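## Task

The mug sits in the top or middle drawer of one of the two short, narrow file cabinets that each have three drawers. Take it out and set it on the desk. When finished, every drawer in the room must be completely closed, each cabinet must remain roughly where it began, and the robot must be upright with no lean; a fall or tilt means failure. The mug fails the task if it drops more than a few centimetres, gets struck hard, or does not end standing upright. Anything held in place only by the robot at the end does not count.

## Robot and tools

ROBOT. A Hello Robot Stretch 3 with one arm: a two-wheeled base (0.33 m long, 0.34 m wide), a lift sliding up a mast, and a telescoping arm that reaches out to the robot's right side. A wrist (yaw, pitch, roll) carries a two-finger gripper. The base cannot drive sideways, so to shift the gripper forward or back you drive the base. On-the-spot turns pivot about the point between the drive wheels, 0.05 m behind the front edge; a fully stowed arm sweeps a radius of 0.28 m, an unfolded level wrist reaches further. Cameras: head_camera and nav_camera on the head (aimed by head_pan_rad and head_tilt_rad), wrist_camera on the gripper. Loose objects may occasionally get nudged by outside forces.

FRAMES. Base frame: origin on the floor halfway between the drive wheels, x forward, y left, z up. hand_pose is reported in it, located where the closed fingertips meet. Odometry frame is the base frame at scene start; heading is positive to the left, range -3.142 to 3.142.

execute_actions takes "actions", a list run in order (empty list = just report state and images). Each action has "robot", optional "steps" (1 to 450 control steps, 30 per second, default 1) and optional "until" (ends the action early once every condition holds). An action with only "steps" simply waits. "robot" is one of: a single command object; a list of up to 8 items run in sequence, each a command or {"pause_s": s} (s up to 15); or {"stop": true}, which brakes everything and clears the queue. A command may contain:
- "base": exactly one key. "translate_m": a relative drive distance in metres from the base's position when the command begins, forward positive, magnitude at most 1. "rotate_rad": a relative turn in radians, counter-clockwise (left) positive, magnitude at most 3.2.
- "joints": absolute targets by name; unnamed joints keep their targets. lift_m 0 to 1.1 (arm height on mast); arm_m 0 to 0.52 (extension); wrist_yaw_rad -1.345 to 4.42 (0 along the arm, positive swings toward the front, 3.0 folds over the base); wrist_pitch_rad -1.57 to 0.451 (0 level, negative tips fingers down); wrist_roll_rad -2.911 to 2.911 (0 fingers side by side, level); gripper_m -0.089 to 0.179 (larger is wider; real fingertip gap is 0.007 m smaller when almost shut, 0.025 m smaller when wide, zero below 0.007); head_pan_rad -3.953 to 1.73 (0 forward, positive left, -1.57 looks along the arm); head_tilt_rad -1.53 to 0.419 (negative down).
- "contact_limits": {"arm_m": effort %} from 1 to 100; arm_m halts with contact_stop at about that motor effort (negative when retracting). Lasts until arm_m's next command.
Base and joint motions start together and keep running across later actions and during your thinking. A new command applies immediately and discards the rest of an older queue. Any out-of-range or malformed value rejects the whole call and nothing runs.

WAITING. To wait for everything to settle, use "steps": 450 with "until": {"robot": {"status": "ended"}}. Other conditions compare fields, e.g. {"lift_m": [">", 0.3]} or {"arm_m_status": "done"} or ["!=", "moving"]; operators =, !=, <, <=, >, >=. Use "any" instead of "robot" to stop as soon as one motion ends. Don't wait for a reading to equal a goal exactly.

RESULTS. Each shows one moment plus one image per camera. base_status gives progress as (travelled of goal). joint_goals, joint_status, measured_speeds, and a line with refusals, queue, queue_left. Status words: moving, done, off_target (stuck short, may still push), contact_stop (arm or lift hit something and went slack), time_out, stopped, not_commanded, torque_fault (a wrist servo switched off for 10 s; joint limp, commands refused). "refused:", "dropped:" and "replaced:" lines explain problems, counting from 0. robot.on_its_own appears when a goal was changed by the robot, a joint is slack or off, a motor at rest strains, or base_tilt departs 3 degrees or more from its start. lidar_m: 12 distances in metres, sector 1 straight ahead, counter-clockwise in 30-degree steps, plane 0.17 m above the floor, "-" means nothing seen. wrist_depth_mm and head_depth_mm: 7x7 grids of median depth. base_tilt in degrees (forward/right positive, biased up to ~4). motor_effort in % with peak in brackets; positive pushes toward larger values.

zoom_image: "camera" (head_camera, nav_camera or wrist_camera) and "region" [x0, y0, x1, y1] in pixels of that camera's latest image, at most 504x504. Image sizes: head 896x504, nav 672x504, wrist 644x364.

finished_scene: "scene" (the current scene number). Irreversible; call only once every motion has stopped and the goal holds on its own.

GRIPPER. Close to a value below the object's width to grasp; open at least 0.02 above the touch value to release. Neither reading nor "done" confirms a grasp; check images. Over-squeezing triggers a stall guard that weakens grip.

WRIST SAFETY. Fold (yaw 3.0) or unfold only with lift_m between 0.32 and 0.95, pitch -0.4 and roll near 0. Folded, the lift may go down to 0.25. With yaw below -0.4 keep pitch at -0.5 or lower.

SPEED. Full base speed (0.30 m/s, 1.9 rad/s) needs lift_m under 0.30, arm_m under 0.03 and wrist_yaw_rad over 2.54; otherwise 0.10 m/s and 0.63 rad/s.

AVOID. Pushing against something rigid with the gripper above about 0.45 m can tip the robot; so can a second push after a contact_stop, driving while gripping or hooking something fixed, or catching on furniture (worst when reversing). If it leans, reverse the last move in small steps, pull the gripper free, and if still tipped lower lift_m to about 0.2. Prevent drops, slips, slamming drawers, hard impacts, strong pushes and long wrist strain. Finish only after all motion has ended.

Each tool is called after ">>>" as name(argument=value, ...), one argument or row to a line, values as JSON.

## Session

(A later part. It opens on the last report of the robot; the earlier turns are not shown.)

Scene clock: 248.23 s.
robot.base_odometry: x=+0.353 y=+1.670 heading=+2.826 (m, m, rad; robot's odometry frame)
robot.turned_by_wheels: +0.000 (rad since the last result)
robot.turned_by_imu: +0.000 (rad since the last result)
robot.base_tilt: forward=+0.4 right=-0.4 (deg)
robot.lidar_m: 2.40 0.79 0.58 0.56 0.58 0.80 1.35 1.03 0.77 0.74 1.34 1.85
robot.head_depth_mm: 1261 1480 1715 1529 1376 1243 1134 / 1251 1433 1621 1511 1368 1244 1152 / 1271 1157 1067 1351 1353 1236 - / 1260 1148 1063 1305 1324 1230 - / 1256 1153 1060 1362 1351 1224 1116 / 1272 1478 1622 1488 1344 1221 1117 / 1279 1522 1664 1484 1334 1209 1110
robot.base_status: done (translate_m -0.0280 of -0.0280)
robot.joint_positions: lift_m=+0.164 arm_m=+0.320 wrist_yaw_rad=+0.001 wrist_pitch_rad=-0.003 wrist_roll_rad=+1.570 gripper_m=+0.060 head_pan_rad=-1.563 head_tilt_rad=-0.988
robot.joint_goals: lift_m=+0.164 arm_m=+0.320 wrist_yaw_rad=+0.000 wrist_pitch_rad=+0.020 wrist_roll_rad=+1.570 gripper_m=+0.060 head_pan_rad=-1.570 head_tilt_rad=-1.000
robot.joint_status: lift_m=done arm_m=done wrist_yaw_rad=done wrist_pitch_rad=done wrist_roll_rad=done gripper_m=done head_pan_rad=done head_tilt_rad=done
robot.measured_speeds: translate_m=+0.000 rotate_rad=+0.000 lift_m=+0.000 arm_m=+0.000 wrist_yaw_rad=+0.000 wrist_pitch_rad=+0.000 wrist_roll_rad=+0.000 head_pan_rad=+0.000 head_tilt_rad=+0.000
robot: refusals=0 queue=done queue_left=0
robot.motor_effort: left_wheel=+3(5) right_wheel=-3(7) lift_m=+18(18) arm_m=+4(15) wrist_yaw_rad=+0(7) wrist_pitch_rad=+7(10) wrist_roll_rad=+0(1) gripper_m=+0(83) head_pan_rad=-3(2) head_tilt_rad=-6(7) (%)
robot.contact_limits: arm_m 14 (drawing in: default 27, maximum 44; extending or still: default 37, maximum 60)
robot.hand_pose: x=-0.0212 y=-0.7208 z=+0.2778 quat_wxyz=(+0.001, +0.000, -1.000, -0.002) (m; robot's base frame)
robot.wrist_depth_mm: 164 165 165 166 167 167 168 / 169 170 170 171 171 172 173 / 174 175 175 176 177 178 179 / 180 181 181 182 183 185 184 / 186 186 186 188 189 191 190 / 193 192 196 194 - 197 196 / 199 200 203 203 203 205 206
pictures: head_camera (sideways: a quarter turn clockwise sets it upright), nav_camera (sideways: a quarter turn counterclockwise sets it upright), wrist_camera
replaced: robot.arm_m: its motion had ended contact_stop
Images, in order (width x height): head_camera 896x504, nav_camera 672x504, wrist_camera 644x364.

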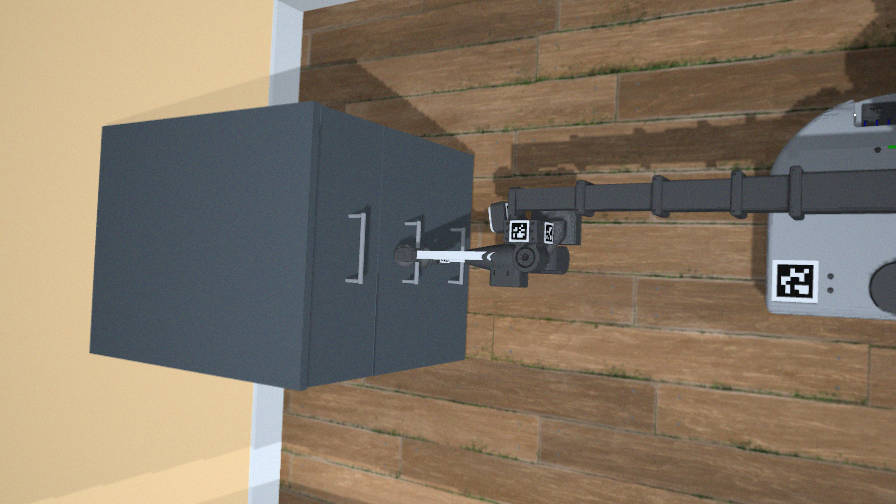

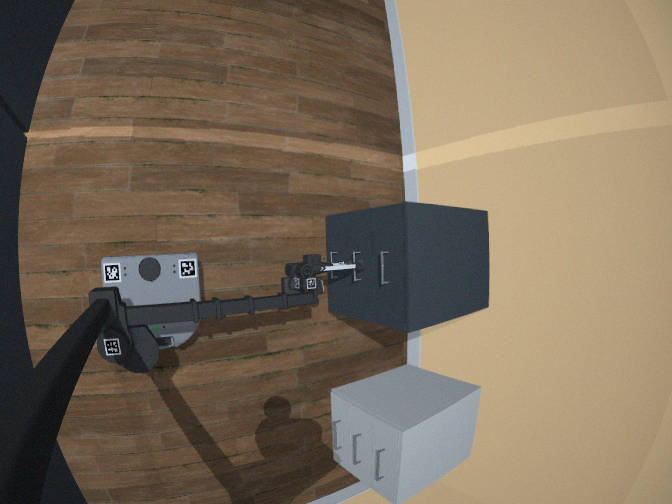

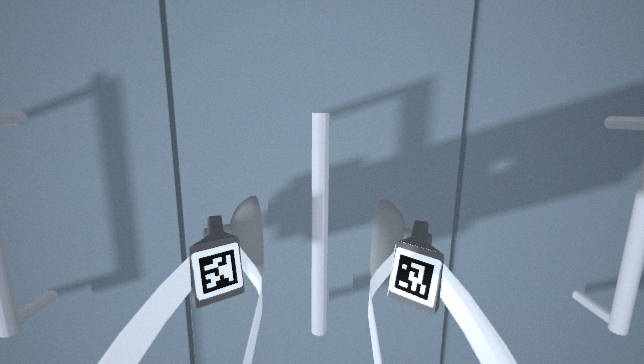

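>>> execute_actions(
  actions=[
    {"robot": [{"joints": {"gripper_m": -0.048, "arm_m": 0.321}}, {"joints": {"arm_m": 0.01}, "contact_limits": {"arm_m": 18}}], "steps": 400, "until": {"robot": {"status": "ended"}}},
  ],
)

Scene clock: 260.97 s.
robot.base_odometry: x=+0.353 y=+1.670 heading=+2.826 (m, m, rad; robot's odometry frame)
robot.turned_by_wheels: +0.000 (rad since the last result)
robot.turned_by_imu: +0.000 (rad since the last result)
robot.base_tilt: forward=+0.4 right=-0.7 (deg)
robot.lidar_m: 2.39 0.79 0.58 0.56 0.58 0.80 1.36 1.03 0.77 0.74 1.34 1.85
robot.head_depth_mm: 1253 1489 1723 1529 1370 1246 1137 / 1265 1418 1630 1522 1359 1240 1151 / 1265 1160 1070 1238 1185 1258 - / 1256 1150 1064 1248 1159 1262 - / 1254 1145 1058 1233 1167 1226 1117 / 1274 1489 1607 1490 1304 1221 1116 / 1279 1528 1674 1478 1341 1215 1110
robot.base_status: done (translate_m -0.0280 of -0.0280)
robot.joint_positions: lift_m=+0.164 arm_m=+0.010 wrist_yaw_rad=+0.009 wrist_pitch_rad=-0.008 wrist_roll_rad=+1.570 gripper_m=-0.047 head_pan_rad=-1.563 head_tilt_rad=-0.988
robot.joint_goals: lift_m=+0.164 arm_m=+0.010 wrist_yaw_rad=+0.000 wrist_pitch_rad=+0.020 wrist_roll_rad=+1.570 gripper_m=-0.048 head_pan_rad=-1.570 head_tilt_rad=-1.000
robot.joint_status: lift_m=done arm_m=done wrist_yaw_rad=done wrist_pitch_rad=done wrist_roll_rad=done gripper_m=done head_pan_rad=done head_tilt_rad=done
robot.measured_speeds: translate_m=+0.000 rotate_rad=+0.000 lift_m=+0.000 arm_m=+0.000 wrist_yaw_rad=+0.000 wrist_pitch_rad=+0.000 wrist_roll_rad=+0.000 head_pan_rad=+0.000 head_tilt_rad=+0.000
robot: refusals=0 queue=done queue_left=0
robot.motor_effort: left_wheel=+4(4) right_wheel=-6(6) lift_m=+18(18) arm_m=-5(10) wrist_yaw_rad=-6(6) wrist_pitch_rad=+9(9) wrist_roll_rad=+1(0) gripper_m=-19(97) head_pan_rad=-2(3) head_tilt_rad=-6(6) (%)
robot.contact_limits: arm_m 18 (drawing in: default 27, maximum 44; extending or still: default 37, maximum 60)
robot.hand_pose: x=-0.0190 y=-0.4114 z=+0.2766 quat_wxyz=(+0.001, +0.005, -1.000, -0.004) (m; robot's base frame)
robot.wrist_depth_mm: 933 449 162 163 164 445 322 / 963 466 167 168 169 446 321 / - - 173 174 174 470 319 / - - 179 179 180 470 322 / - - 184 156 188 469 322 / - - 192 195 195 469 319 / - - 200 202 204 471 319
pictures: head_camera (sideways: a quarter turn clockwise sets it upright), nav_camera (sideways: a quarter turn counterclockwise sets it upright), wrist_camera
Images, in order (width x height): head_camera 896x504, nav_camera 672x504, wrist_camera 644x364.

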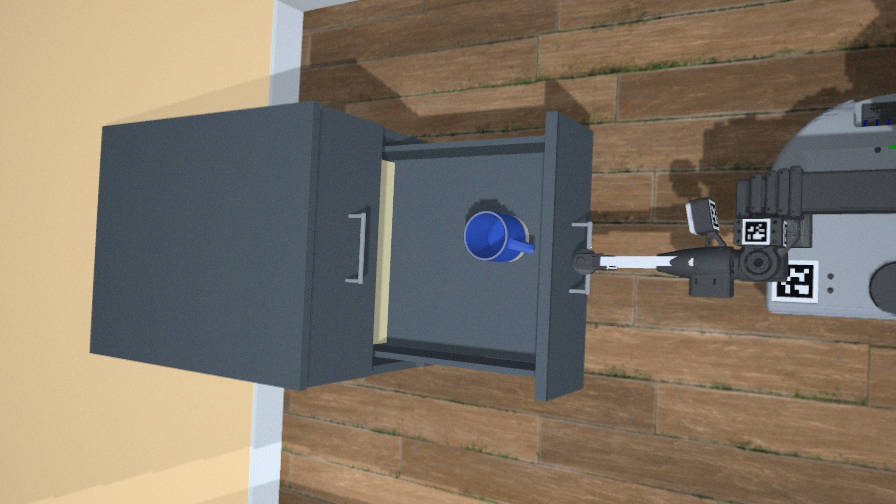

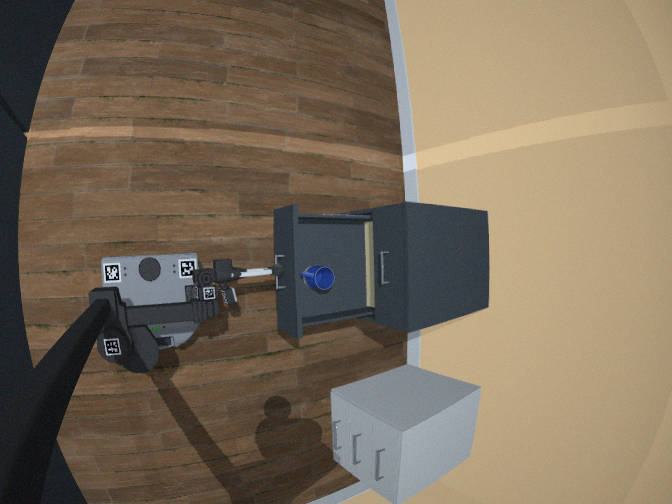

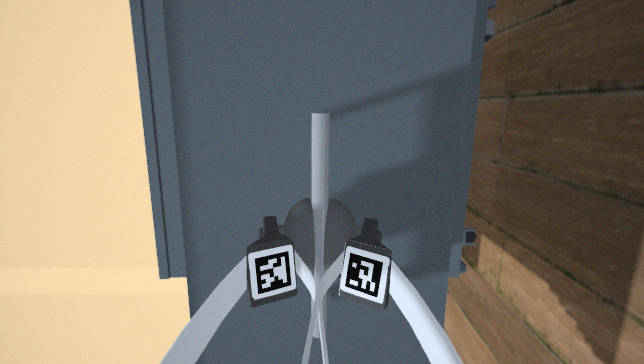

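>>> zoom_image(
  camera="head_camera",
  region=[400, 150, 640, 330],
)

Region (400, 150, 640, 330) of head_camera's 896x504 image, scaled by 2.100, with more detail than that image has; it fills the top 378 rows of this view, and the rest is white.

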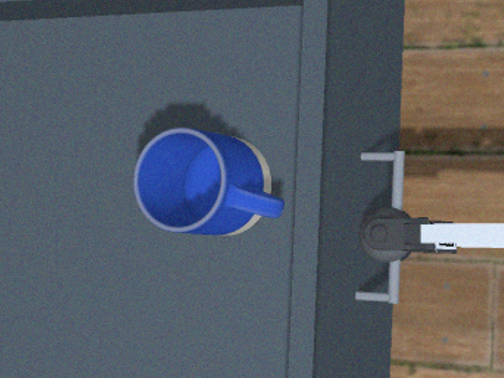

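>>> execute_actions(
  actions=[
    {"robot": [{"joints": {"arm_m": 0.07}, "contact_limits": {"arm_m": 18}}, {"joints": {"gripper_m": 0.06}}, {"joints": {"arm_m": 0.012}}], "steps": 300, "until": {"robot": {"status": "ended"}}},
    {"robot": {"base": {"translate_m": -0.031}, "joints": {"lift_m": 0.465, "wrist_pitch_rad": -0.8, "wrist_roll_rad": 0.0, "gripper_m": 0.135}}, "steps": 300, "until": {"robot": {"lift_m": [">", 0.43]}}},
    {"robot": {"joints": {"arm_m": 0.325}, "contact_limits": {"arm_m": 12}}, "steps": 300, "until": {"robot": {"status": "ended"}}},
  ],
)

Scene clock: 391.50 s.
robot.base_odometry: x=+0.383 y=+1.661 heading=+2.826 (m, m, rad; robot's odometry frame)
robot.turned_by_wheels: +0.000 (rad since the last result)
robot.turned_by_imu: +0.000 (rad since the last result)
robot.base_tilt: forward=+0.5 right=-0.5 (deg)
robot.lidar_m: 2.43 0.79 0.58 0.56 0.58 0.80 1.32 1.03 0.76 0.74 0.77 1.84
robot.head_depth_mm: 1251 1488 1678 1526 1368 1248 1137 / 1261 1469 1698 1525 1373 1241 1135 / 1270 1169 1071 - 1327 1236 - / 1256 1151 1063 1195 1322 1232 - / 1255 1145 1059 1245 1309 1225 1122 / 1278 1413 1129 1446 1324 1219 1120 / 1275 1537 1672 1482 1336 1220 1108
robot.base_status: done (translate_m -0.0310 of -0.0310)
robot.joint_positions: lift_m=+0.465 arm_m=+0.325 wrist_yaw_rad=+0.001 wrist_pitch_rad=-0.810 wrist_roll_rad=+0.003 gripper_m=+0.135 head_pan_rad=-1.563 head_tilt_rad=-0.988
robot.joint_goals: lift_m=+0.465 arm_m=+0.325 wrist_yaw_rad=+0.000 wrist_pitch_rad=-0.800 wrist_roll_rad=+0.000 gripper_m=+0.135 head_pan_rad=-1.570 head_tilt_rad=-1.000
robot.joint_status: lift_m=done arm_m=done wrist_yaw_rad=done wrist_pitch_rad=done wrist_roll_rad=done gripper_m=done head_pan_rad=done head_tilt_rad=done
robot.measured_speeds: translate_m=+0.000 rotate_rad=+0.000 lift_m=+0.000 arm_m=+0.000 wrist_yaw_rad=+0.000 wrist_pitch_rad=+0.000 wrist_roll_rad=+0.000 head_pan_rad=+0.000 head_tilt_rad=+0.000
robot: refusals=0 queue=done queue_left=0
robot.motor_effort: left_wheel=+3(5) right_wheel=-3(7) lift_m=+26(26) arm_m=+5(9) wrist_yaw_rad=-1(6) wrist_pitch_rad=+3(8) wrist_roll_rad=-1(3) gripper_m=+0(80) head_pan_rad=-2(3) head_tilt_rad=-7(6) (%)
robot.contact_limits: arm_m 12 (drawing in: default 27, maximum 44; extending or still: default 37, maximum 60)
robot.hand_pose: x=-0.0214 y=-0.6289 z=+0.4013 quat_wxyz=(+0.649, +0.279, -0.650, -0.279) (m; robot's base frame)
robot.wrist_depth_mm: 195 196 194 193 194 193 192 / 229 228 227 227 225 225 601 / 664 318 409 411 410 309 675 / 641 365 389 389 390 612 632 / 556 321 355 358 358 576 584 / 258 - 329 311 328 - 541 / 270 305 303 293 302 270 499
pictures: head_camera (sideways: a quarter turn clockwise sets it upright), nav_camera (sideways: a quarter turn counterclockwise sets it upright), wrist_camera
Images, in order (width x height): head_camera 896x504, nav_camera 672x504, wrist_camera 644x364.

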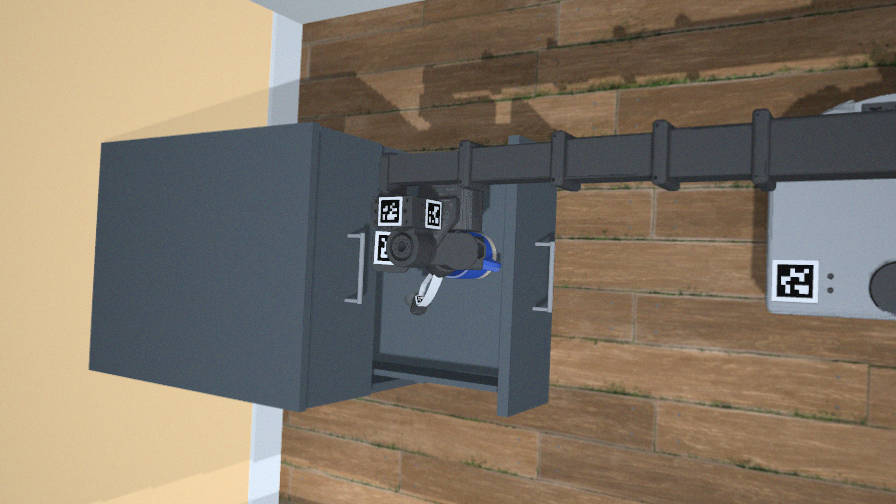

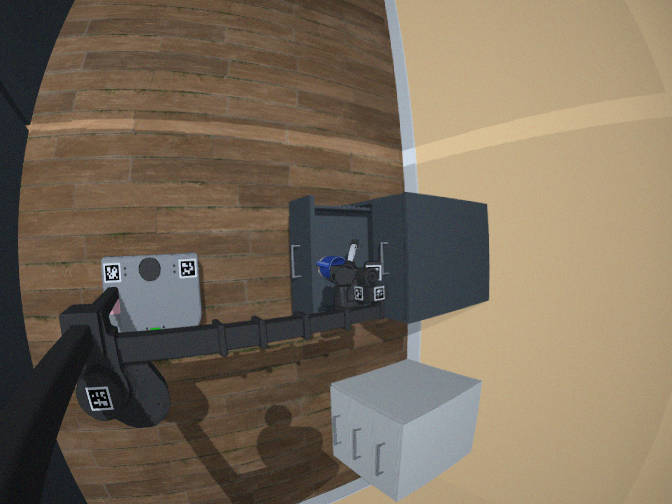

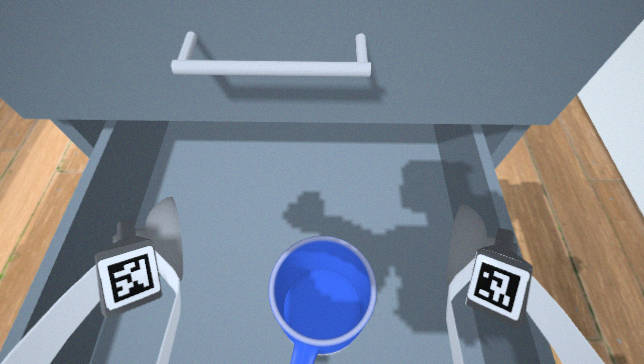

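>>> execute_actions(
  actions=[
    {"robot": {"joints": {"lift_m": 0.36, "wrist_pitch_rad": -0.85, "arm_m": 0.335}}, "steps": 300, "until": {"robot": {"status": "ended"}}},
  ],
)

Scene clock: 424.63 s.
robot.base_odometry: x=+0.383 y=+1.661 heading=+2.826 (m, m, rad; robot's odometry frame)
robot.turned_by_wheels: +0.000 (rad since the last result)
robot.turned_by_imu: +0.000 (rad since the last result)
robot.base_tilt: forward=+0.4 right=-0.5 (deg)
robot.lidar_m: 2.43 0.79 0.58 0.56 0.58 0.80 1.32 1.03 0.77 0.74 0.77 1.84
robot.head_depth_mm: 1247 1487 1685 1535 1371 1240 1141 / 1263 1461 1681 1513 1370 1243 1150 / 1269 1171 1071 1300 1324 1249 - / 1260 1152 1064 1291 1321 1236 - / 1246 1146 1054 1243 1305 1228 1120 / 1278 1406 1126 1451 1331 1221 1108 / 1273 1516 1675 1489 1347 1212 1111
robot.base_status: done (translate_m -0.0310 of -0.0310)
robot.joint_positions: lift_m=+0.360 arm_m=+0.335 wrist_yaw_rad=+0.001 wrist_pitch_rad=-0.859 wrist_roll_rad=+0.003 gripper_m=+0.135 head_pan_rad=-1.563 head_tilt_rad=-0.988
robot.joint_goals: lift_m=+0.360 arm_m=+0.335 wrist_yaw_rad=+0.000 wrist_pitch_rad=-0.850 wrist_roll_rad=+0.000 gripper_m=+0.135 head_pan_rad=-1.570 head_tilt_rad=-1.000
robot.joint_status: lift_m=done arm_m=done wrist_yaw_rad=done wrist_pitch_rad=done wrist_roll_rad=done gripper_m=done head_pan_rad=done head_tilt_rad=done
robot.measured_speeds: translate_m=+0.000 rotate_rad=+0.000 lift_m=+0.000 arm_m=+0.000 wrist_yaw_rad=+0.000 wrist_pitch_rad=+0.000 wrist_roll_rad=+0.000 head_pan_rad=+0.000 head_tilt_rad=+0.000
robot: refusals=0 queue=done queue_left=0
robot.motor_effort: left_wheel=+3(3) right_wheel=-3(3) lift_m=+18(24) arm_m=+4(6) wrist_yaw_rad=-1(1) wrist_pitch_rad=+3(4) wrist_roll_rad=-1(1) gripper_m=+1(1) head_pan_rad=-2(2) head_tilt_rad=-6(6) (%)
robot.hand_pose: x=-0.0214 y=-0.6288 z=+0.2892 quat_wxyz=(+0.642, +0.295, -0.643, -0.295) (m; robot's base frame)
robot.wrist_depth_mm: 254 331 328 330 328 266 226 / 256 307 309 308 308 265 572 / 257 279 278 280 281 263 194 / 247 256 256 182 257 249 176 / 234 239 228 223 229 230 175 / 221 - 216 211 216 - 175 / 201 204 204 155 204 203 166
pictures: head_camera (sideways: a quarter turn clockwise sets it upright), nav_camera (sideways: a quarter turn counterclockwise sets it upright), wrist_camera
Images, in order (width x height): head_camera 896x504, nav_camera 672x504, wrist_camera 644x364.

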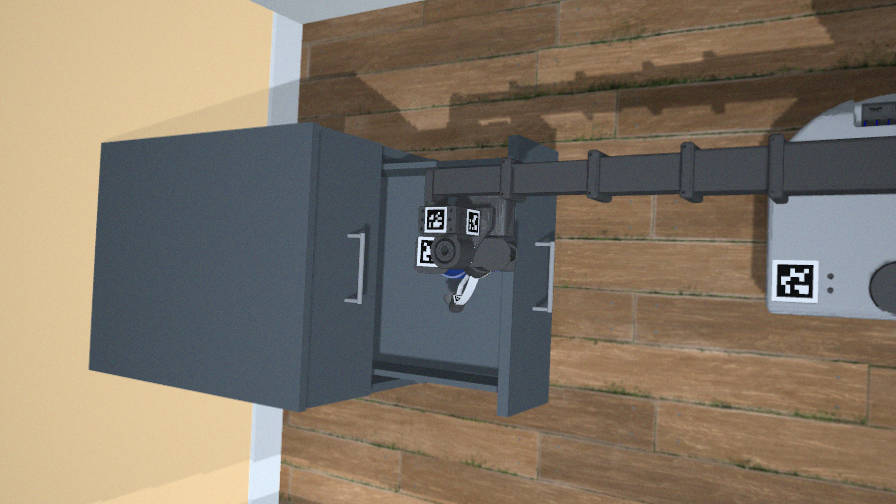

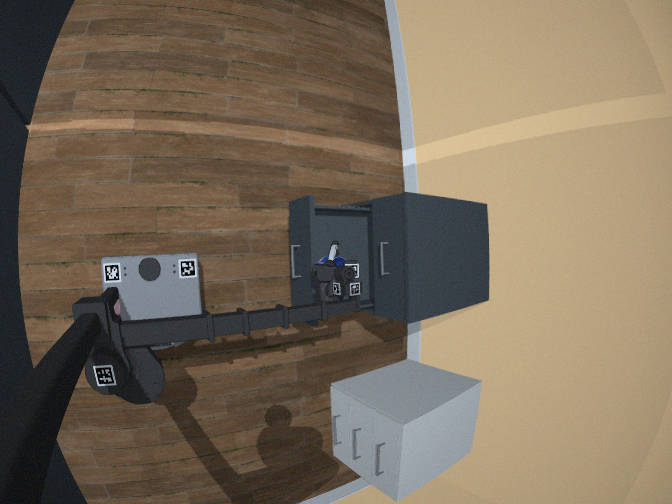

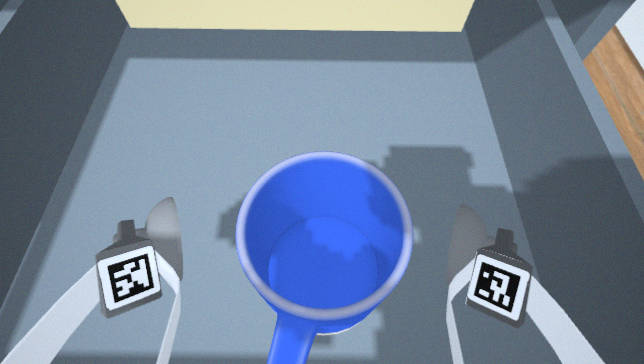

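>>> execute_actions(
  actions=[
    {"robot": [{"joints": {"lift_m": 0.341, "wrist_yaw_rad": -0.02, "gripper_m": 0.11}}, {"joints": {"gripper_m": 0.033}}], "steps": 300, "until": {"robot": {"status": "ended"}}},
  ],
)

Scene clock: 442.10 s.
robot.base_odometry: x=+0.383 y=+1.661 heading=+2.826 (m, m, rad; robot's odometry frame)
robot.turned_by_wheels: +0.000 (rad since the last result)
robot.turned_by_imu: +0.000 (rad since the last result)
robot.base_tilt: forward=+0.3 right=-0.4 (deg)
robot.lidar_m: 2.43 0.79 0.58 0.56 0.58 0.81 1.32 1.03 0.76 0.74 0.77 1.85
robot.head_depth_mm: 1258 1501 1676 1534 1373 1240 1140 / 1254 1460 1675 1531 1368 1238 1146 / 1267 1157 1075 1301 1325 1237 - / 1264 1156 1065 1297 1320 1232 - / 1253 1140 1055 1246 1314 1224 1116 / 1273 1408 1125 1433 1329 1216 1116 / 1271 1526 1675 1481 1333 1216 1110
robot.base_status: done (translate_m -0.0310 of -0.0310)
robot.joint_positions: lift_m=+0.341 arm_m=+0.335 wrist_yaw_rad=-0.018 wrist_pitch_rad=-0.872 wrist_roll_rad=+0.003 gripper_m=+0.034 head_pan_rad=-1.563 head_tilt_rad=-0.988
robot.joint_goals: lift_m=+0.341 arm_m=+0.335 wrist_yaw_rad=-0.020 wrist_pitch_rad=-0.850 wrist_roll_rad=+0.000 gripper_m=+0.033 head_pan_rad=-1.570 head_tilt_rad=-1.000
robot.joint_status: lift_m=done arm_m=done wrist_yaw_rad=done wrist_pitch_rad=done wrist_roll_rad=done gripper_m=done head_pan_rad=done head_tilt_rad=done
robot.measured_speeds: translate_m=+0.000 rotate_rad=+0.000 lift_m=+0.000 arm_m=+0.000 wrist_yaw_rad=+0.000 wrist_pitch_rad=+0.000 wrist_roll_rad=+0.000 head_pan_rad=+0.000 head_tilt_rad=+0.000
robot: refusals=0 queue=done queue_left=0
robot.motor_effort: left_wheel=+3(3) right_wheel=-2(3) lift_m=+19(20) arm_m=+4(5) wrist_yaw_rad=-1(2) wrist_pitch_rad=+8(8) wrist_roll_rad=-1(1) gripper_m=-17(90) head_pan_rad=-3(2) head_tilt_rad=-7(7) (%)
robot.hand_pose: x=-0.0243 y=-0.6259 z=+0.2682 quat_wxyz=(+0.637, +0.292, -0.644, -0.305) (m; robot's base frame)
robot.wrist_depth_mm: 263 304 305 305 306 254 198 / 263 274 276 278 277 255 180 / 245 251 251 158 252 244 171 / 231 230 168 178 224 228 171 / 213 212 158 205 165 214 172 / 198 200 191 190 192 199 172 / 185 185 185 166 186 186 173
pictures: head_camera (sideways: a quarter turn clockwise sets it upright), nav_camera (sideways: a quarter turn counterclockwise sets it upright), wrist_camera
Images, in order (width x height): head_camera 896x504, nav_camera 672x504, wrist_camera 644x364.

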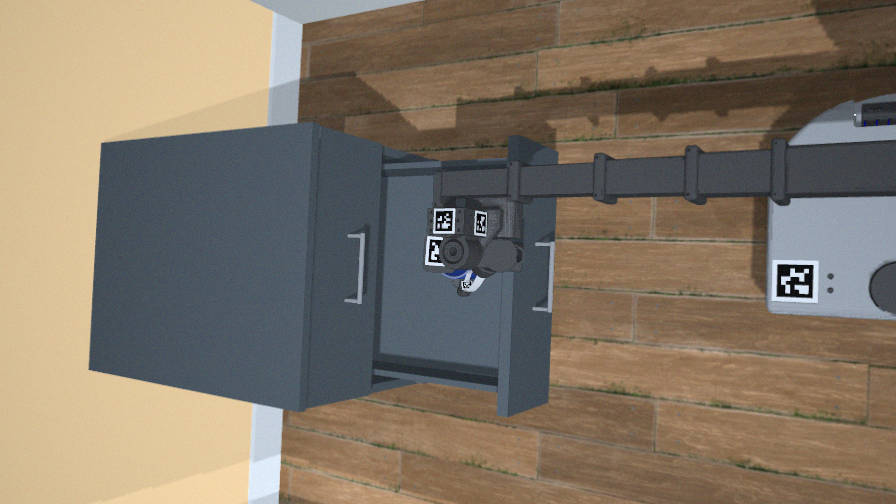

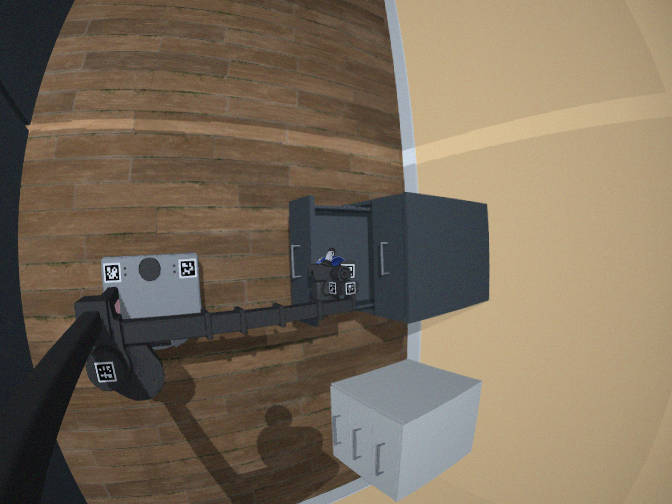

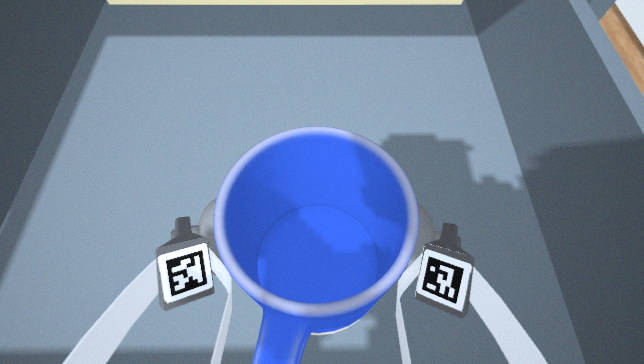

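>>> execute_actions(
  actions=[
    {"robot": {"joints": {"lift_m": 0.365}}, "steps": 300, "until": {"robot": {"status": "ended"}}},
  ],
)

Scene clock: 446.77 s.
robot.base_odometry: x=+0.383 y=+1.661 heading=+2.826 (m, m, rad; robot's odometry frame)
robot.turned_by_wheels: +0.000 (rad since the last result)
robot.turned_by_imu: +0.000 (rad since the last result)
robot.base_tilt: forward=+0.4 right=-0.5 (deg)
robot.lidar_m: 2.42 0.79 0.58 0.56 0.58 0.80 1.32 1.03 0.77 0.74 0.77 1.85
robot.head_depth_mm: 1244 1486 1675 1538 1372 1251 1143 / 1261 1462 1675 1532 1368 1236 1147 / 1265 1164 1070 1293 1331 1248 - / 1272 1157 1062 1284 1324 1230 - / 1247 1147 1056 1243 1306 1229 1115 / 1275 1399 1128 1440 1322 1221 1112 / 1274 1521 1673 1479 1341 1216 1110
robot.base_status: done (translate_m -0.0310 of -0.0310)
robot.joint_positions: lift_m=+0.365 arm_m=+0.335 wrist_yaw_rad=-0.018 wrist_pitch_rad=-0.875 wrist_roll_rad=+0.003 gripper_m=+0.034 head_pan_rad=-1.563 head_tilt_rad=-0.988
robot.joint_goals: lift_m=+0.365 arm_m=+0.335 wrist_yaw_rad=-0.020 wrist_pitch_rad=-0.850 wrist_roll_rad=+0.000 gripper_m=+0.033 head_pan_rad=-1.570 head_tilt_rad=-1.000
robot.joint_status: lift_m=done arm_m=done wrist_yaw_rad=done wrist_pitch_rad=done wrist_roll_rad=done gripper_m=done head_pan_rad=done head_tilt_rad=done
robot.measured_speeds: translate_m=+0.000 rotate_rad=+0.000 lift_m=+0.000 arm_m=+0.000 wrist_yaw_rad=+0.000 wrist_pitch_rad=+0.000 wrist_roll_rad=+0.000 head_pan_rad=+0.000 head_tilt_rad=+0.000
robot: refusals=0 queue=done queue_left=0
robot.motor_effort: left_wheel=+3(3) right_wheel=-3(2) lift_m=+28(29) arm_m=+4(4) wrist_yaw_rad=-1(1) wrist_pitch_rad=+9(8) wrist_roll_rad=-1(1) gripper_m=-17(17) head_pan_rad=-2(3) head_tilt_rad=-7(6) (%)
robot.hand_pose: x=-0.0243 y=-0.6253 z=+0.2912 quat_wxyz=(+0.637, +0.293, -0.644, -0.306) (m; robot's base frame)
robot.wrist_depth_mm: 263 329 331 332 333 254 598 / 263 305 305 306 305 254 588 / 262 278 278 159 279 255 199 / 250 256 168 176 247 250 181 / 236 236 160 205 165 235 172 / 220 223 192 190 215 222 172 / 206 205 206 155 207 207 173
pictures: head_camera (sideways: a quarter turn clockwise sets it upright), nav_camera (sideways: a quarter turn counterclockwise sets it upright), wrist_camera
Images, in order (width x height): head_camera 896x504, nav_camera 672x504, wrist_camera 644x364.

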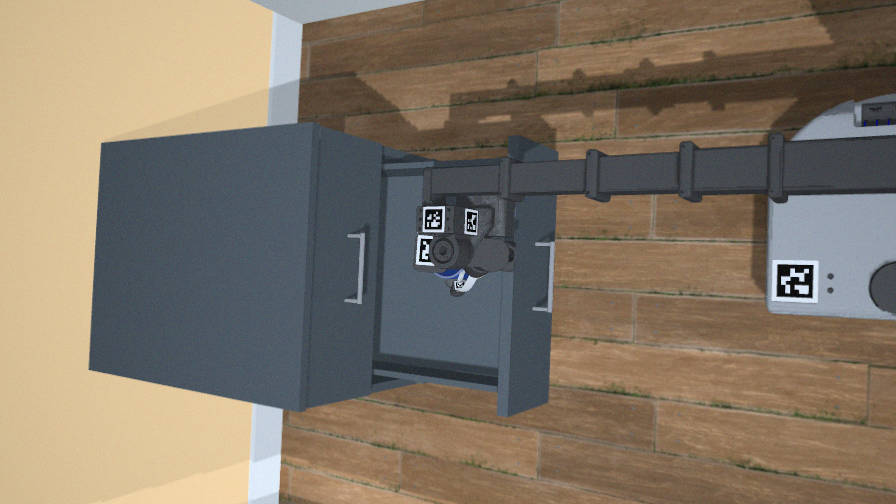

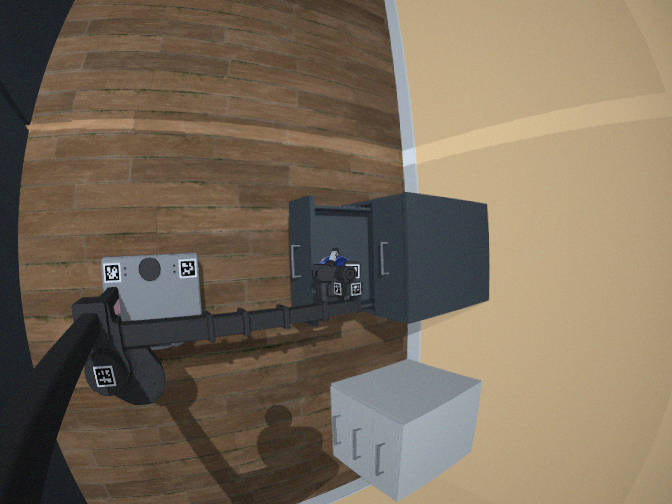

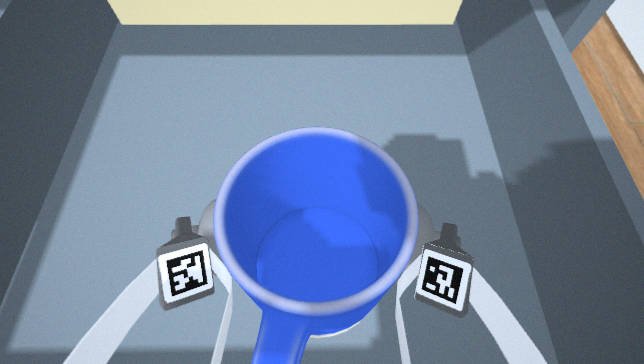

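>>> execute_actions(
  actions=[
    {"robot": {"joints": {"lift_m": 0.66, "head_tilt_rad": -0.8}}, "steps": 300, "until": {"robot": {"lift_m": [">", 0.63]}}},
    {"robot": [{"joints": {"arm_m": 0.515}, "contact_limits": {"arm_m": 12}}, {"joints": {"lift_m": 0.645}}], "steps": 300, "until": {"robot": {"status": "ended"}}},
  ],
)

Scene clock: 492.67 s.
robot.base_odometry: x=+0.383 y=+1.661 heading=+2.826 (m, m, rad; robot's odometry frame)
robot.turned_by_wheels: +0.000 (rad since the last result)
robot.turned_by_imu: +0.000 (rad since the last result)
robot.base_tilt: forward=+0.5 right=-0.6 (deg)
robot.lidar_m: 2.42 0.79 0.58 0.56 0.58 0.80 1.32 1.03 0.77 0.74 0.77 1.85
robot.head_depth_mm: 1155 1328 1568 1690 1519 1324 1176 / 1158 1326 1557 1732 1535 - - / 1157 1336 - 1093 1250 1245 1166 / 1161 1330 1305 1089 1246 1230 1159 / 1166 1341 1234 1090 1231 1232 1156 / 1169 1344 1498 1125 1392 1230 1154 / 1166 1345 1572 1715 1464 1293 1146
robot.base_status: done (translate_m -0.0310 of -0.0310)
robot.joint_positions: lift_m=+0.645 arm_m=+0.515 wrist_yaw_rad=-0.019 wrist_pitch_rad=-0.874 wrist_roll_rad=+0.003 gripper_m=+0.034 head_pan_rad=-1.563 head_tilt_rad=-0.804
robot.joint_goals: lift_m=+0.645 arm_m=+0.515 wrist_yaw_rad=-0.020 wrist_pitch_rad=-0.850 wrist_roll_rad=+0.000 gripper_m=+0.033 head_pan_rad=-1.570 head_tilt_rad=-0.800
robot.joint_status: lift_m=done arm_m=done wrist_yaw_rad=done wrist_pitch_rad=done wrist_roll_rad=done gripper_m=done head_pan_rad=done head_tilt_rad=done
robot.measured_speeds: translate_m=+0.000 rotate_rad=+0.000 lift_m=+0.000 arm_m=+0.000 wrist_yaw_rad=+0.000 wrist_pitch_rad=+0.000 wrist_roll_rad=+0.000 head_pan_rad=+0.000 head_tilt_rad=+0.000
robot: refusals=0 queue=done queue_left=0
robot.motor_effort: left_wheel=+3(3) right_wheel=-3(3) lift_m=+19(28) arm_m=+5(4) wrist_yaw_rad=-1(1) wrist_pitch_rad=+8(9) wrist_roll_rad=-1(1) gripper_m=-17(17) head_pan_rad=-2(2) head_tilt_rad=+4(24) (%)
robot.contact_limits: arm_m 12 (drawing in: default 27, maximum 44; extending or still: default 37, maximum 60)
robot.hand_pose: x=-0.0243 y=-0.8055 z=+0.5719 quat_wxyz=(+0.637, +0.293, -0.644, -0.306) (m; robot's base frame)
robot.wrist_depth_mm: 569 304 304 306 307 313 621 / 280 274 274 277 276 278 660 / 250 250 251 159 253 253 634 / 231 230 167 177 224 232 616 / 212 213 160 205 165 215 221 / 198 201 193 189 193 200 199 / 185 185 185 158 186 186 187
pictures: head_camera (sideways: a quarter turn clockwise sets it upright), nav_camera (sideways: a quarter turn counterclockwise sets it upright), wrist_camera
Images, in order (width x height): head_camera 896x504, nav_camera 672x504, wrist_camera 644x364.

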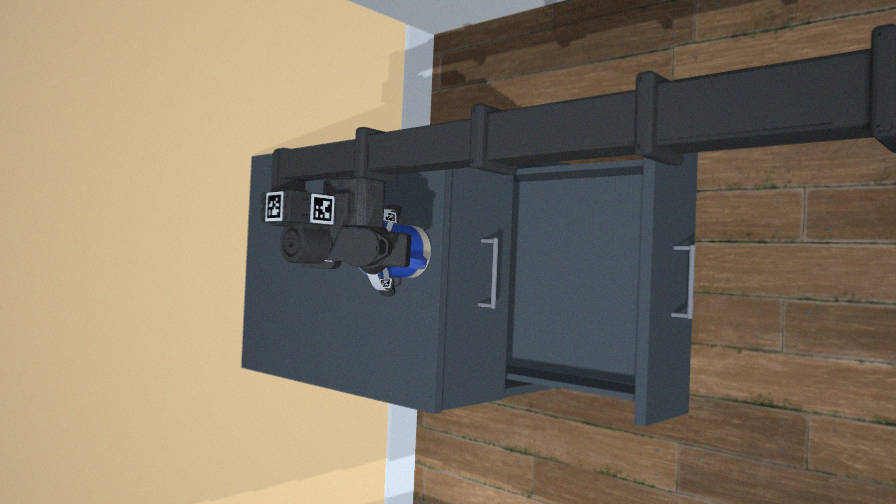

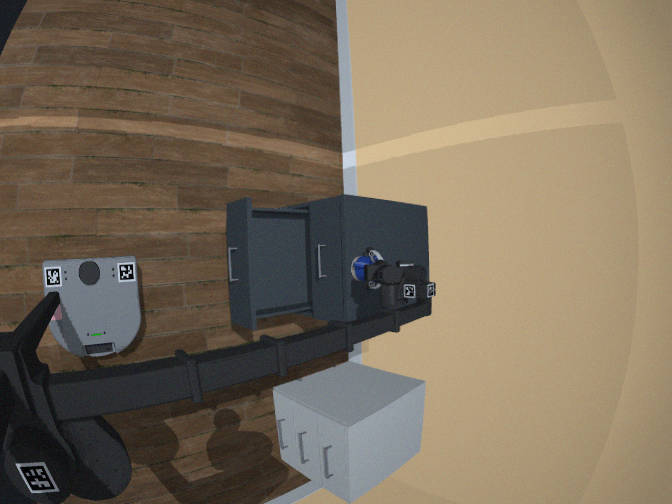

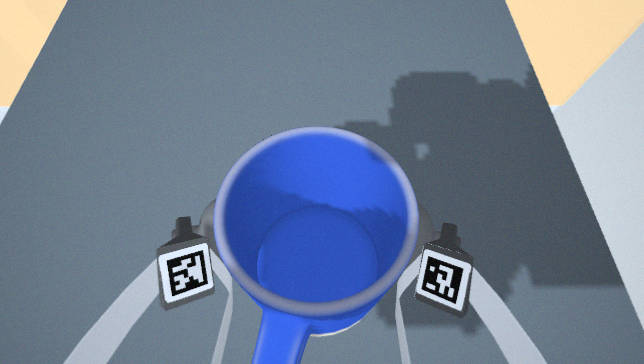

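>>> execute_actions(
  actions=[
    {"robot": [{"joints": {"lift_m": 0.644}}, {"joints": {"gripper_m": 0.125}}], "steps": 120, "until": {"robot": {"status": "ended"}}},
    {"robot": {"joints": {"arm_m": 0.085}}, "steps": 200, "until": {"robot": {"arm_m": ["<", 0.37]}}},
    {"robot": {"joints": {"lift_m": 0.385, "wrist_pitch_rad": -0.385, "gripper_m": 0.0}}, "steps": 200, "until": {"robot": {"arm_m": ["<", 0.092]}}},
    {"robot": [{"joints": {"lift_m": 0.309}}, {"joints": {"arm_m": 0.341}, "contact_limits": {"arm_m": 15}}, {"joints": {"arm_m": 0.365}, "contact_limits": {"arm_m": 12}}], "steps": 400, "until": {"robot": {"status": "ended"}}},
  ],
)

Scene clock: 564.57 s.
robot.base_odometry: x=+0.383 y=+1.661 heading=+2.826 (m, m, rad; robot's odometry frame)
robot.turned_by_wheels: +0.000 (rad since the last result)
robot.turned_by_imu: +0.000 (rad since the last result)
robot.base_tilt: forward=+0.4 right=-0.6 (deg)
robot.lidar_m: 2.43 0.79 0.58 0.56 0.58 0.80 1.32 1.02 0.77 0.74 0.77 1.84
robot.head_depth_mm: 1166 1321 1552 1698 1525 1325 1174 / 1158 1327 1555 1727 1505 1318 1171 / 1159 1328 1259 1097 1280 1308 1172 / 1163 1335 1240 1084 1232 1301 1160 / 1167 1326 1242 1086 1334 1293 1157 / 1164 1345 1496 1124 1419 1288 1152 / 1170 1344 1575 1717 1471 1287 1143
robot.base_status: done (translate_m -0.0310 of -0.0310)
robot.joint_positions: lift_m=+0.309 arm_m=+0.357 wrist_yaw_rad=-0.020 wrist_pitch_rad=-0.412 wrist_roll_rad=+0.002 gripper_m=+0.000 head_pan_rad=-1.563 head_tilt_rad=-0.802
robot.joint_goals: lift_m=+0.309 arm_m=+0.358 wrist_yaw_rad=-0.020 wrist_pitch_rad=-0.385 wrist_roll_rad=+0.000 gripper_m=+0.000 head_pan_rad=-1.570 head_tilt_rad=-0.800
robot.joint_status: lift_m=done arm_m=contact_stop wrist_yaw_rad=done wrist_pitch_rad=done wrist_roll_rad=done gripper_m=done head_pan_rad=done head_tilt_rad=done
robot.measured_speeds: translate_m=+0.000 rotate_rad=+0.001 lift_m=+0.000 arm_m=-0.006 wrist_yaw_rad=+0.000 wrist_pitch_rad=+0.000 wrist_roll_rad=+0.000 head_pan_rad=+0.000 head_tilt_rad=+0.000
robot: refusals=0 queue=dropped queue_left=0
robot.on_its_own: arm_m is slack since a contact_stop, until your next command for it (your +0.365 is given up)
robot.motor_effort: left_wheel=+2(4) right_wheel=-1(3) lift_m=+18(18) arm_m=+5(15) wrist_yaw_rad=+0(1) wrist_pitch_rad=+9(10) wrist_roll_rad=+0(1) gripper_m=-2(81) head_pan_rad=-2(2) head_tilt_rad=+2(2) (%)
robot.contact_limits: arm_m 12 (drawing in: default 27, maximum 44; extending or still: default 37, maximum 60)
robot.hand_pose: x=-0.0260 y=-0.7274 z=+0.3232 quat_wxyz=(+0.690, +0.138, -0.694, -0.152) (m; robot's base frame)
robot.wrist_depth_mm: 125 124 124 125 125 125 126 / 135 135 136 136 137 138 138 / 149 149 150 150 151 151 152 / 165 165 166 168 168 169 169 / 186 187 187 - 189 190 191 / 212 208 202 182 217 218 490 / 246 249 253 254 251 254 453
pictures: head_camera (sideways: a quarter turn clockwise sets it upright), nav_camera (sideways: a quarter turn counterclockwise sets it upright), wrist_camera
Images, in order (width x height): head_camera 896x504, nav_camera 672x504, wrist_camera 644x364.

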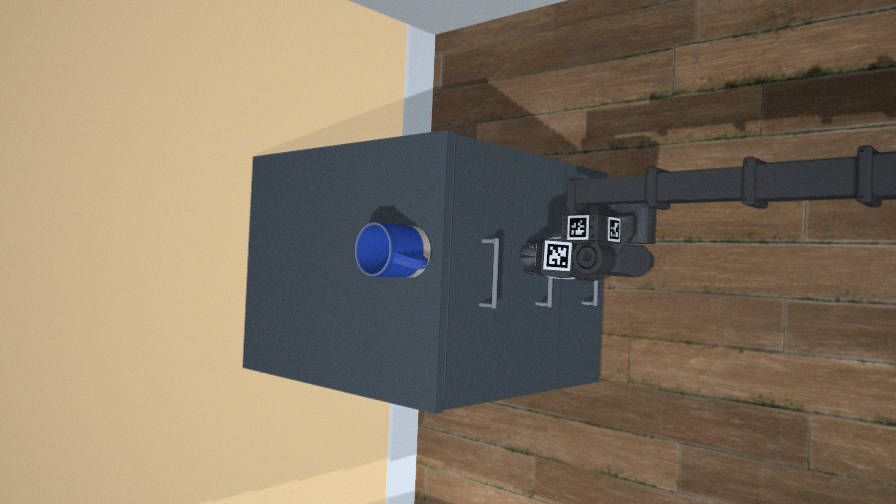

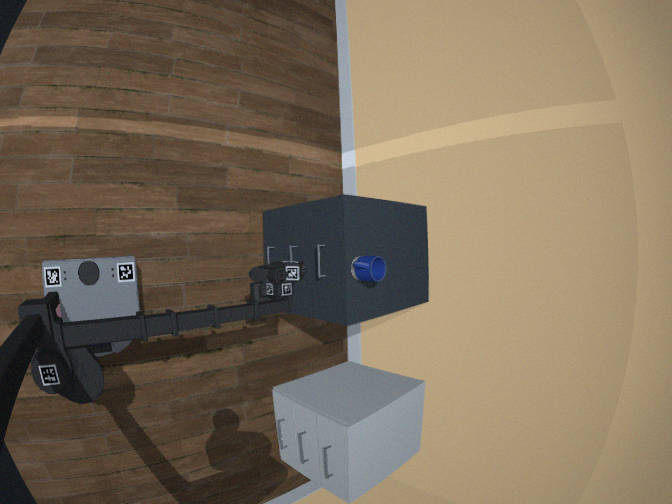

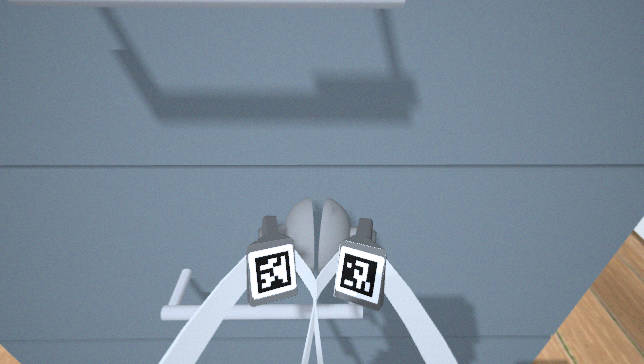

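Drawer is shut flush (inverse depths are linear across the seam). Now re-grasp the mug.

>>> execute_actions(
  actions=[
    {"robot": {"joints": {"arm_m": 0.29}}, "steps": 100, "until": {"robot": {"arm_m": ["<", 0.33]}}},
    {"robot": {"joints": {"lift_m": 0.551, "gripper_m": 0.13}}, "steps": 200, "until": {"robot": {"lift_m": [">", 0.54]}}},
    {"robot": {"joints": {"arm_m": 0.435}, "contact_limits": {"arm_m": 10}}, "steps": 200, "until": {"robot": {"status": "ended"}}},
  ],
)

Scene clock: 575.87 s.
robot.base_odometry: x=+0.383 y=+1.661 heading=+2.826 (m, m, rad; robot's odometry frame)
robot.turned_by_wheels: +0.000 (rad since the last result)
robot.turned_by_imu: +0.000 (rad since the last result)
robot.base_tilt: forward=+0.4 right=-0.6 (deg)
robot.lidar_m: 2.42 0.79 0.58 0.56 0.58 0.80 1.32 1.03 0.77 0.74 0.77 1.84
robot.head_depth_mm: 1152 1324 1554 1709 1515 1325 1173 / 1161 1328 1564 1736 1509 1318 1164 / 1170 1327 1246 - 1315 1317 1163 / 1163 1324 1245 1139 1318 1312 1161 / 1157 1336 1232 1086 1325 1293 1151 / 1172 1339 1492 1123 1425 1297 1145 / 1165 1346 1585 1704 1468 1288 1137
robot.base_status: done (translate_m -0.0310 of -0.0310)
robot.joint_positions: lift_m=+0.551 arm_m=+0.435 wrist_yaw_rad=-0.020 wrist_pitch_rad=-0.405 wrist_roll_rad=+0.002 gripper_m=+0.130 head_pan_rad=-1.563 head_tilt_rad=-0.802
robot.joint_goals: lift_m=+0.551 arm_m=+0.435 wrist_yaw_rad=-0.020 wrist_pitch_rad=-0.385 wrist_roll_rad=+0.000 gripper_m=+0.130 head_pan_rad=-1.570 head_tilt_rad=-0.800
robot.joint_status: lift_m=done arm_m=done wrist_yaw_rad=done wrist_pitch_rad=done wrist_roll_rad=done gripper_m=done head_pan_rad=done head_tilt_rad=done
robot.measured_speeds: translate_m=+0.000 rotate_rad=+0.000 lift_m=+0.000 arm_m=+0.000 wrist_yaw_rad=+0.000 wrist_pitch_rad=+0.000 wrist_roll_rad=+0.000 head_pan_rad=+0.000 head_tilt_rad=+0.000
robot: refusals=0 queue=done queue_left=0
robot.motor_effort: left_wheel=+2(2) right_wheel=-1(2) lift_m=+26(27) arm_m=+5(5) wrist_yaw_rad=+0(0) wrist_pitch_rad=+7(8) wrist_roll_rad=+0(0) gripper_m=+1(79) head_pan_rad=-3(2) head_tilt_rad=+1(2) (%)
robot.contact_limits: arm_m 10 (drawing in: default 27, maximum 44; extending or still: default 37, maximum 60)
robot.hand_pose: x=-0.0260 y=-0.8056 z=+0.5664 quat_wxyz=(+0.691, +0.135, -0.694, -0.150) (m; robot's base frame)
robot.wrist_depth_mm: 553 549 551 558 555 558 556 / 588 580 486 482 487 603 602 / 640 346 348 175 351 656 645 / 271 272 175 186 253 274 665 / 222 231 132 112 213 234 589 / 194 - 179 126 185 - 192 / - 165 105 146 166 166 166
pictures: head_camera (sideways: a quarter turn clockwise sets it upright), nav_camera (sideways: a quarter turn counterclockwise sets it upright), wrist_camera
Images, in order (width x height): head_camera 896x504, nav_camera 672x504, wrist_camera 644x364.

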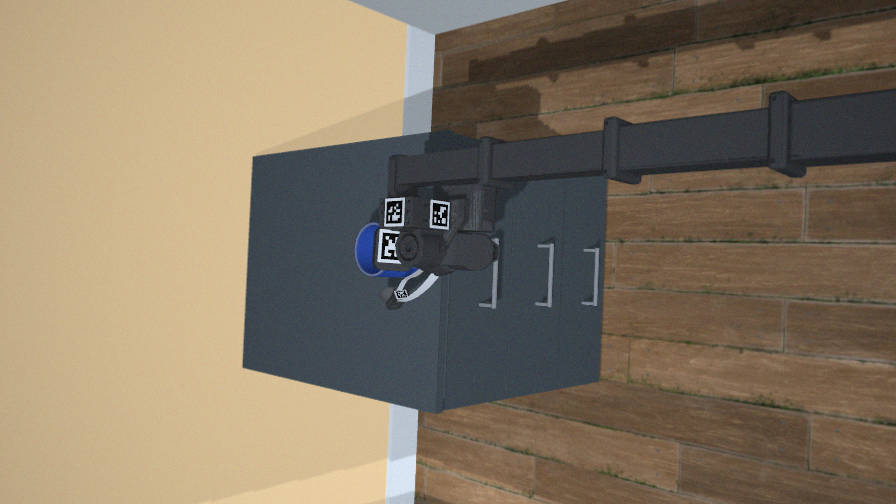

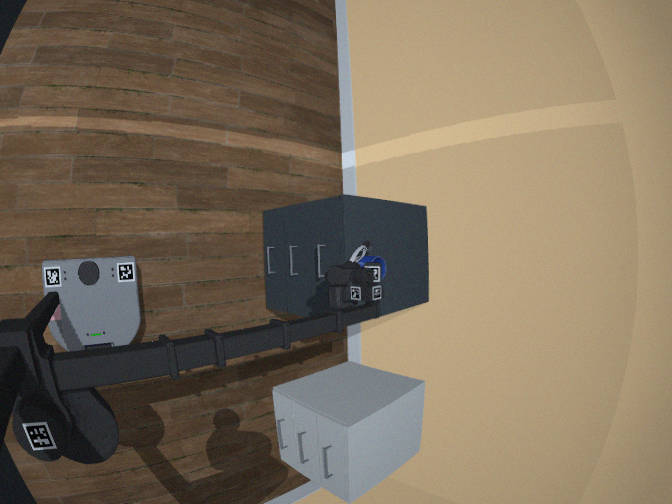

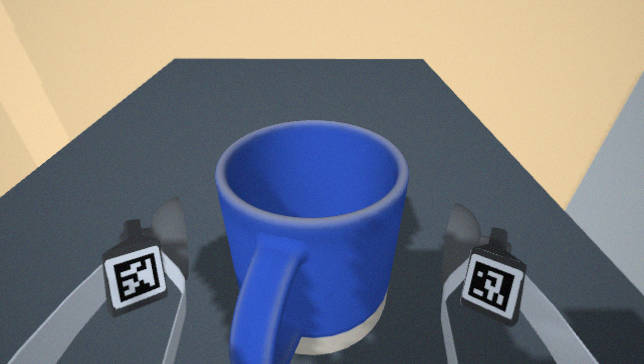

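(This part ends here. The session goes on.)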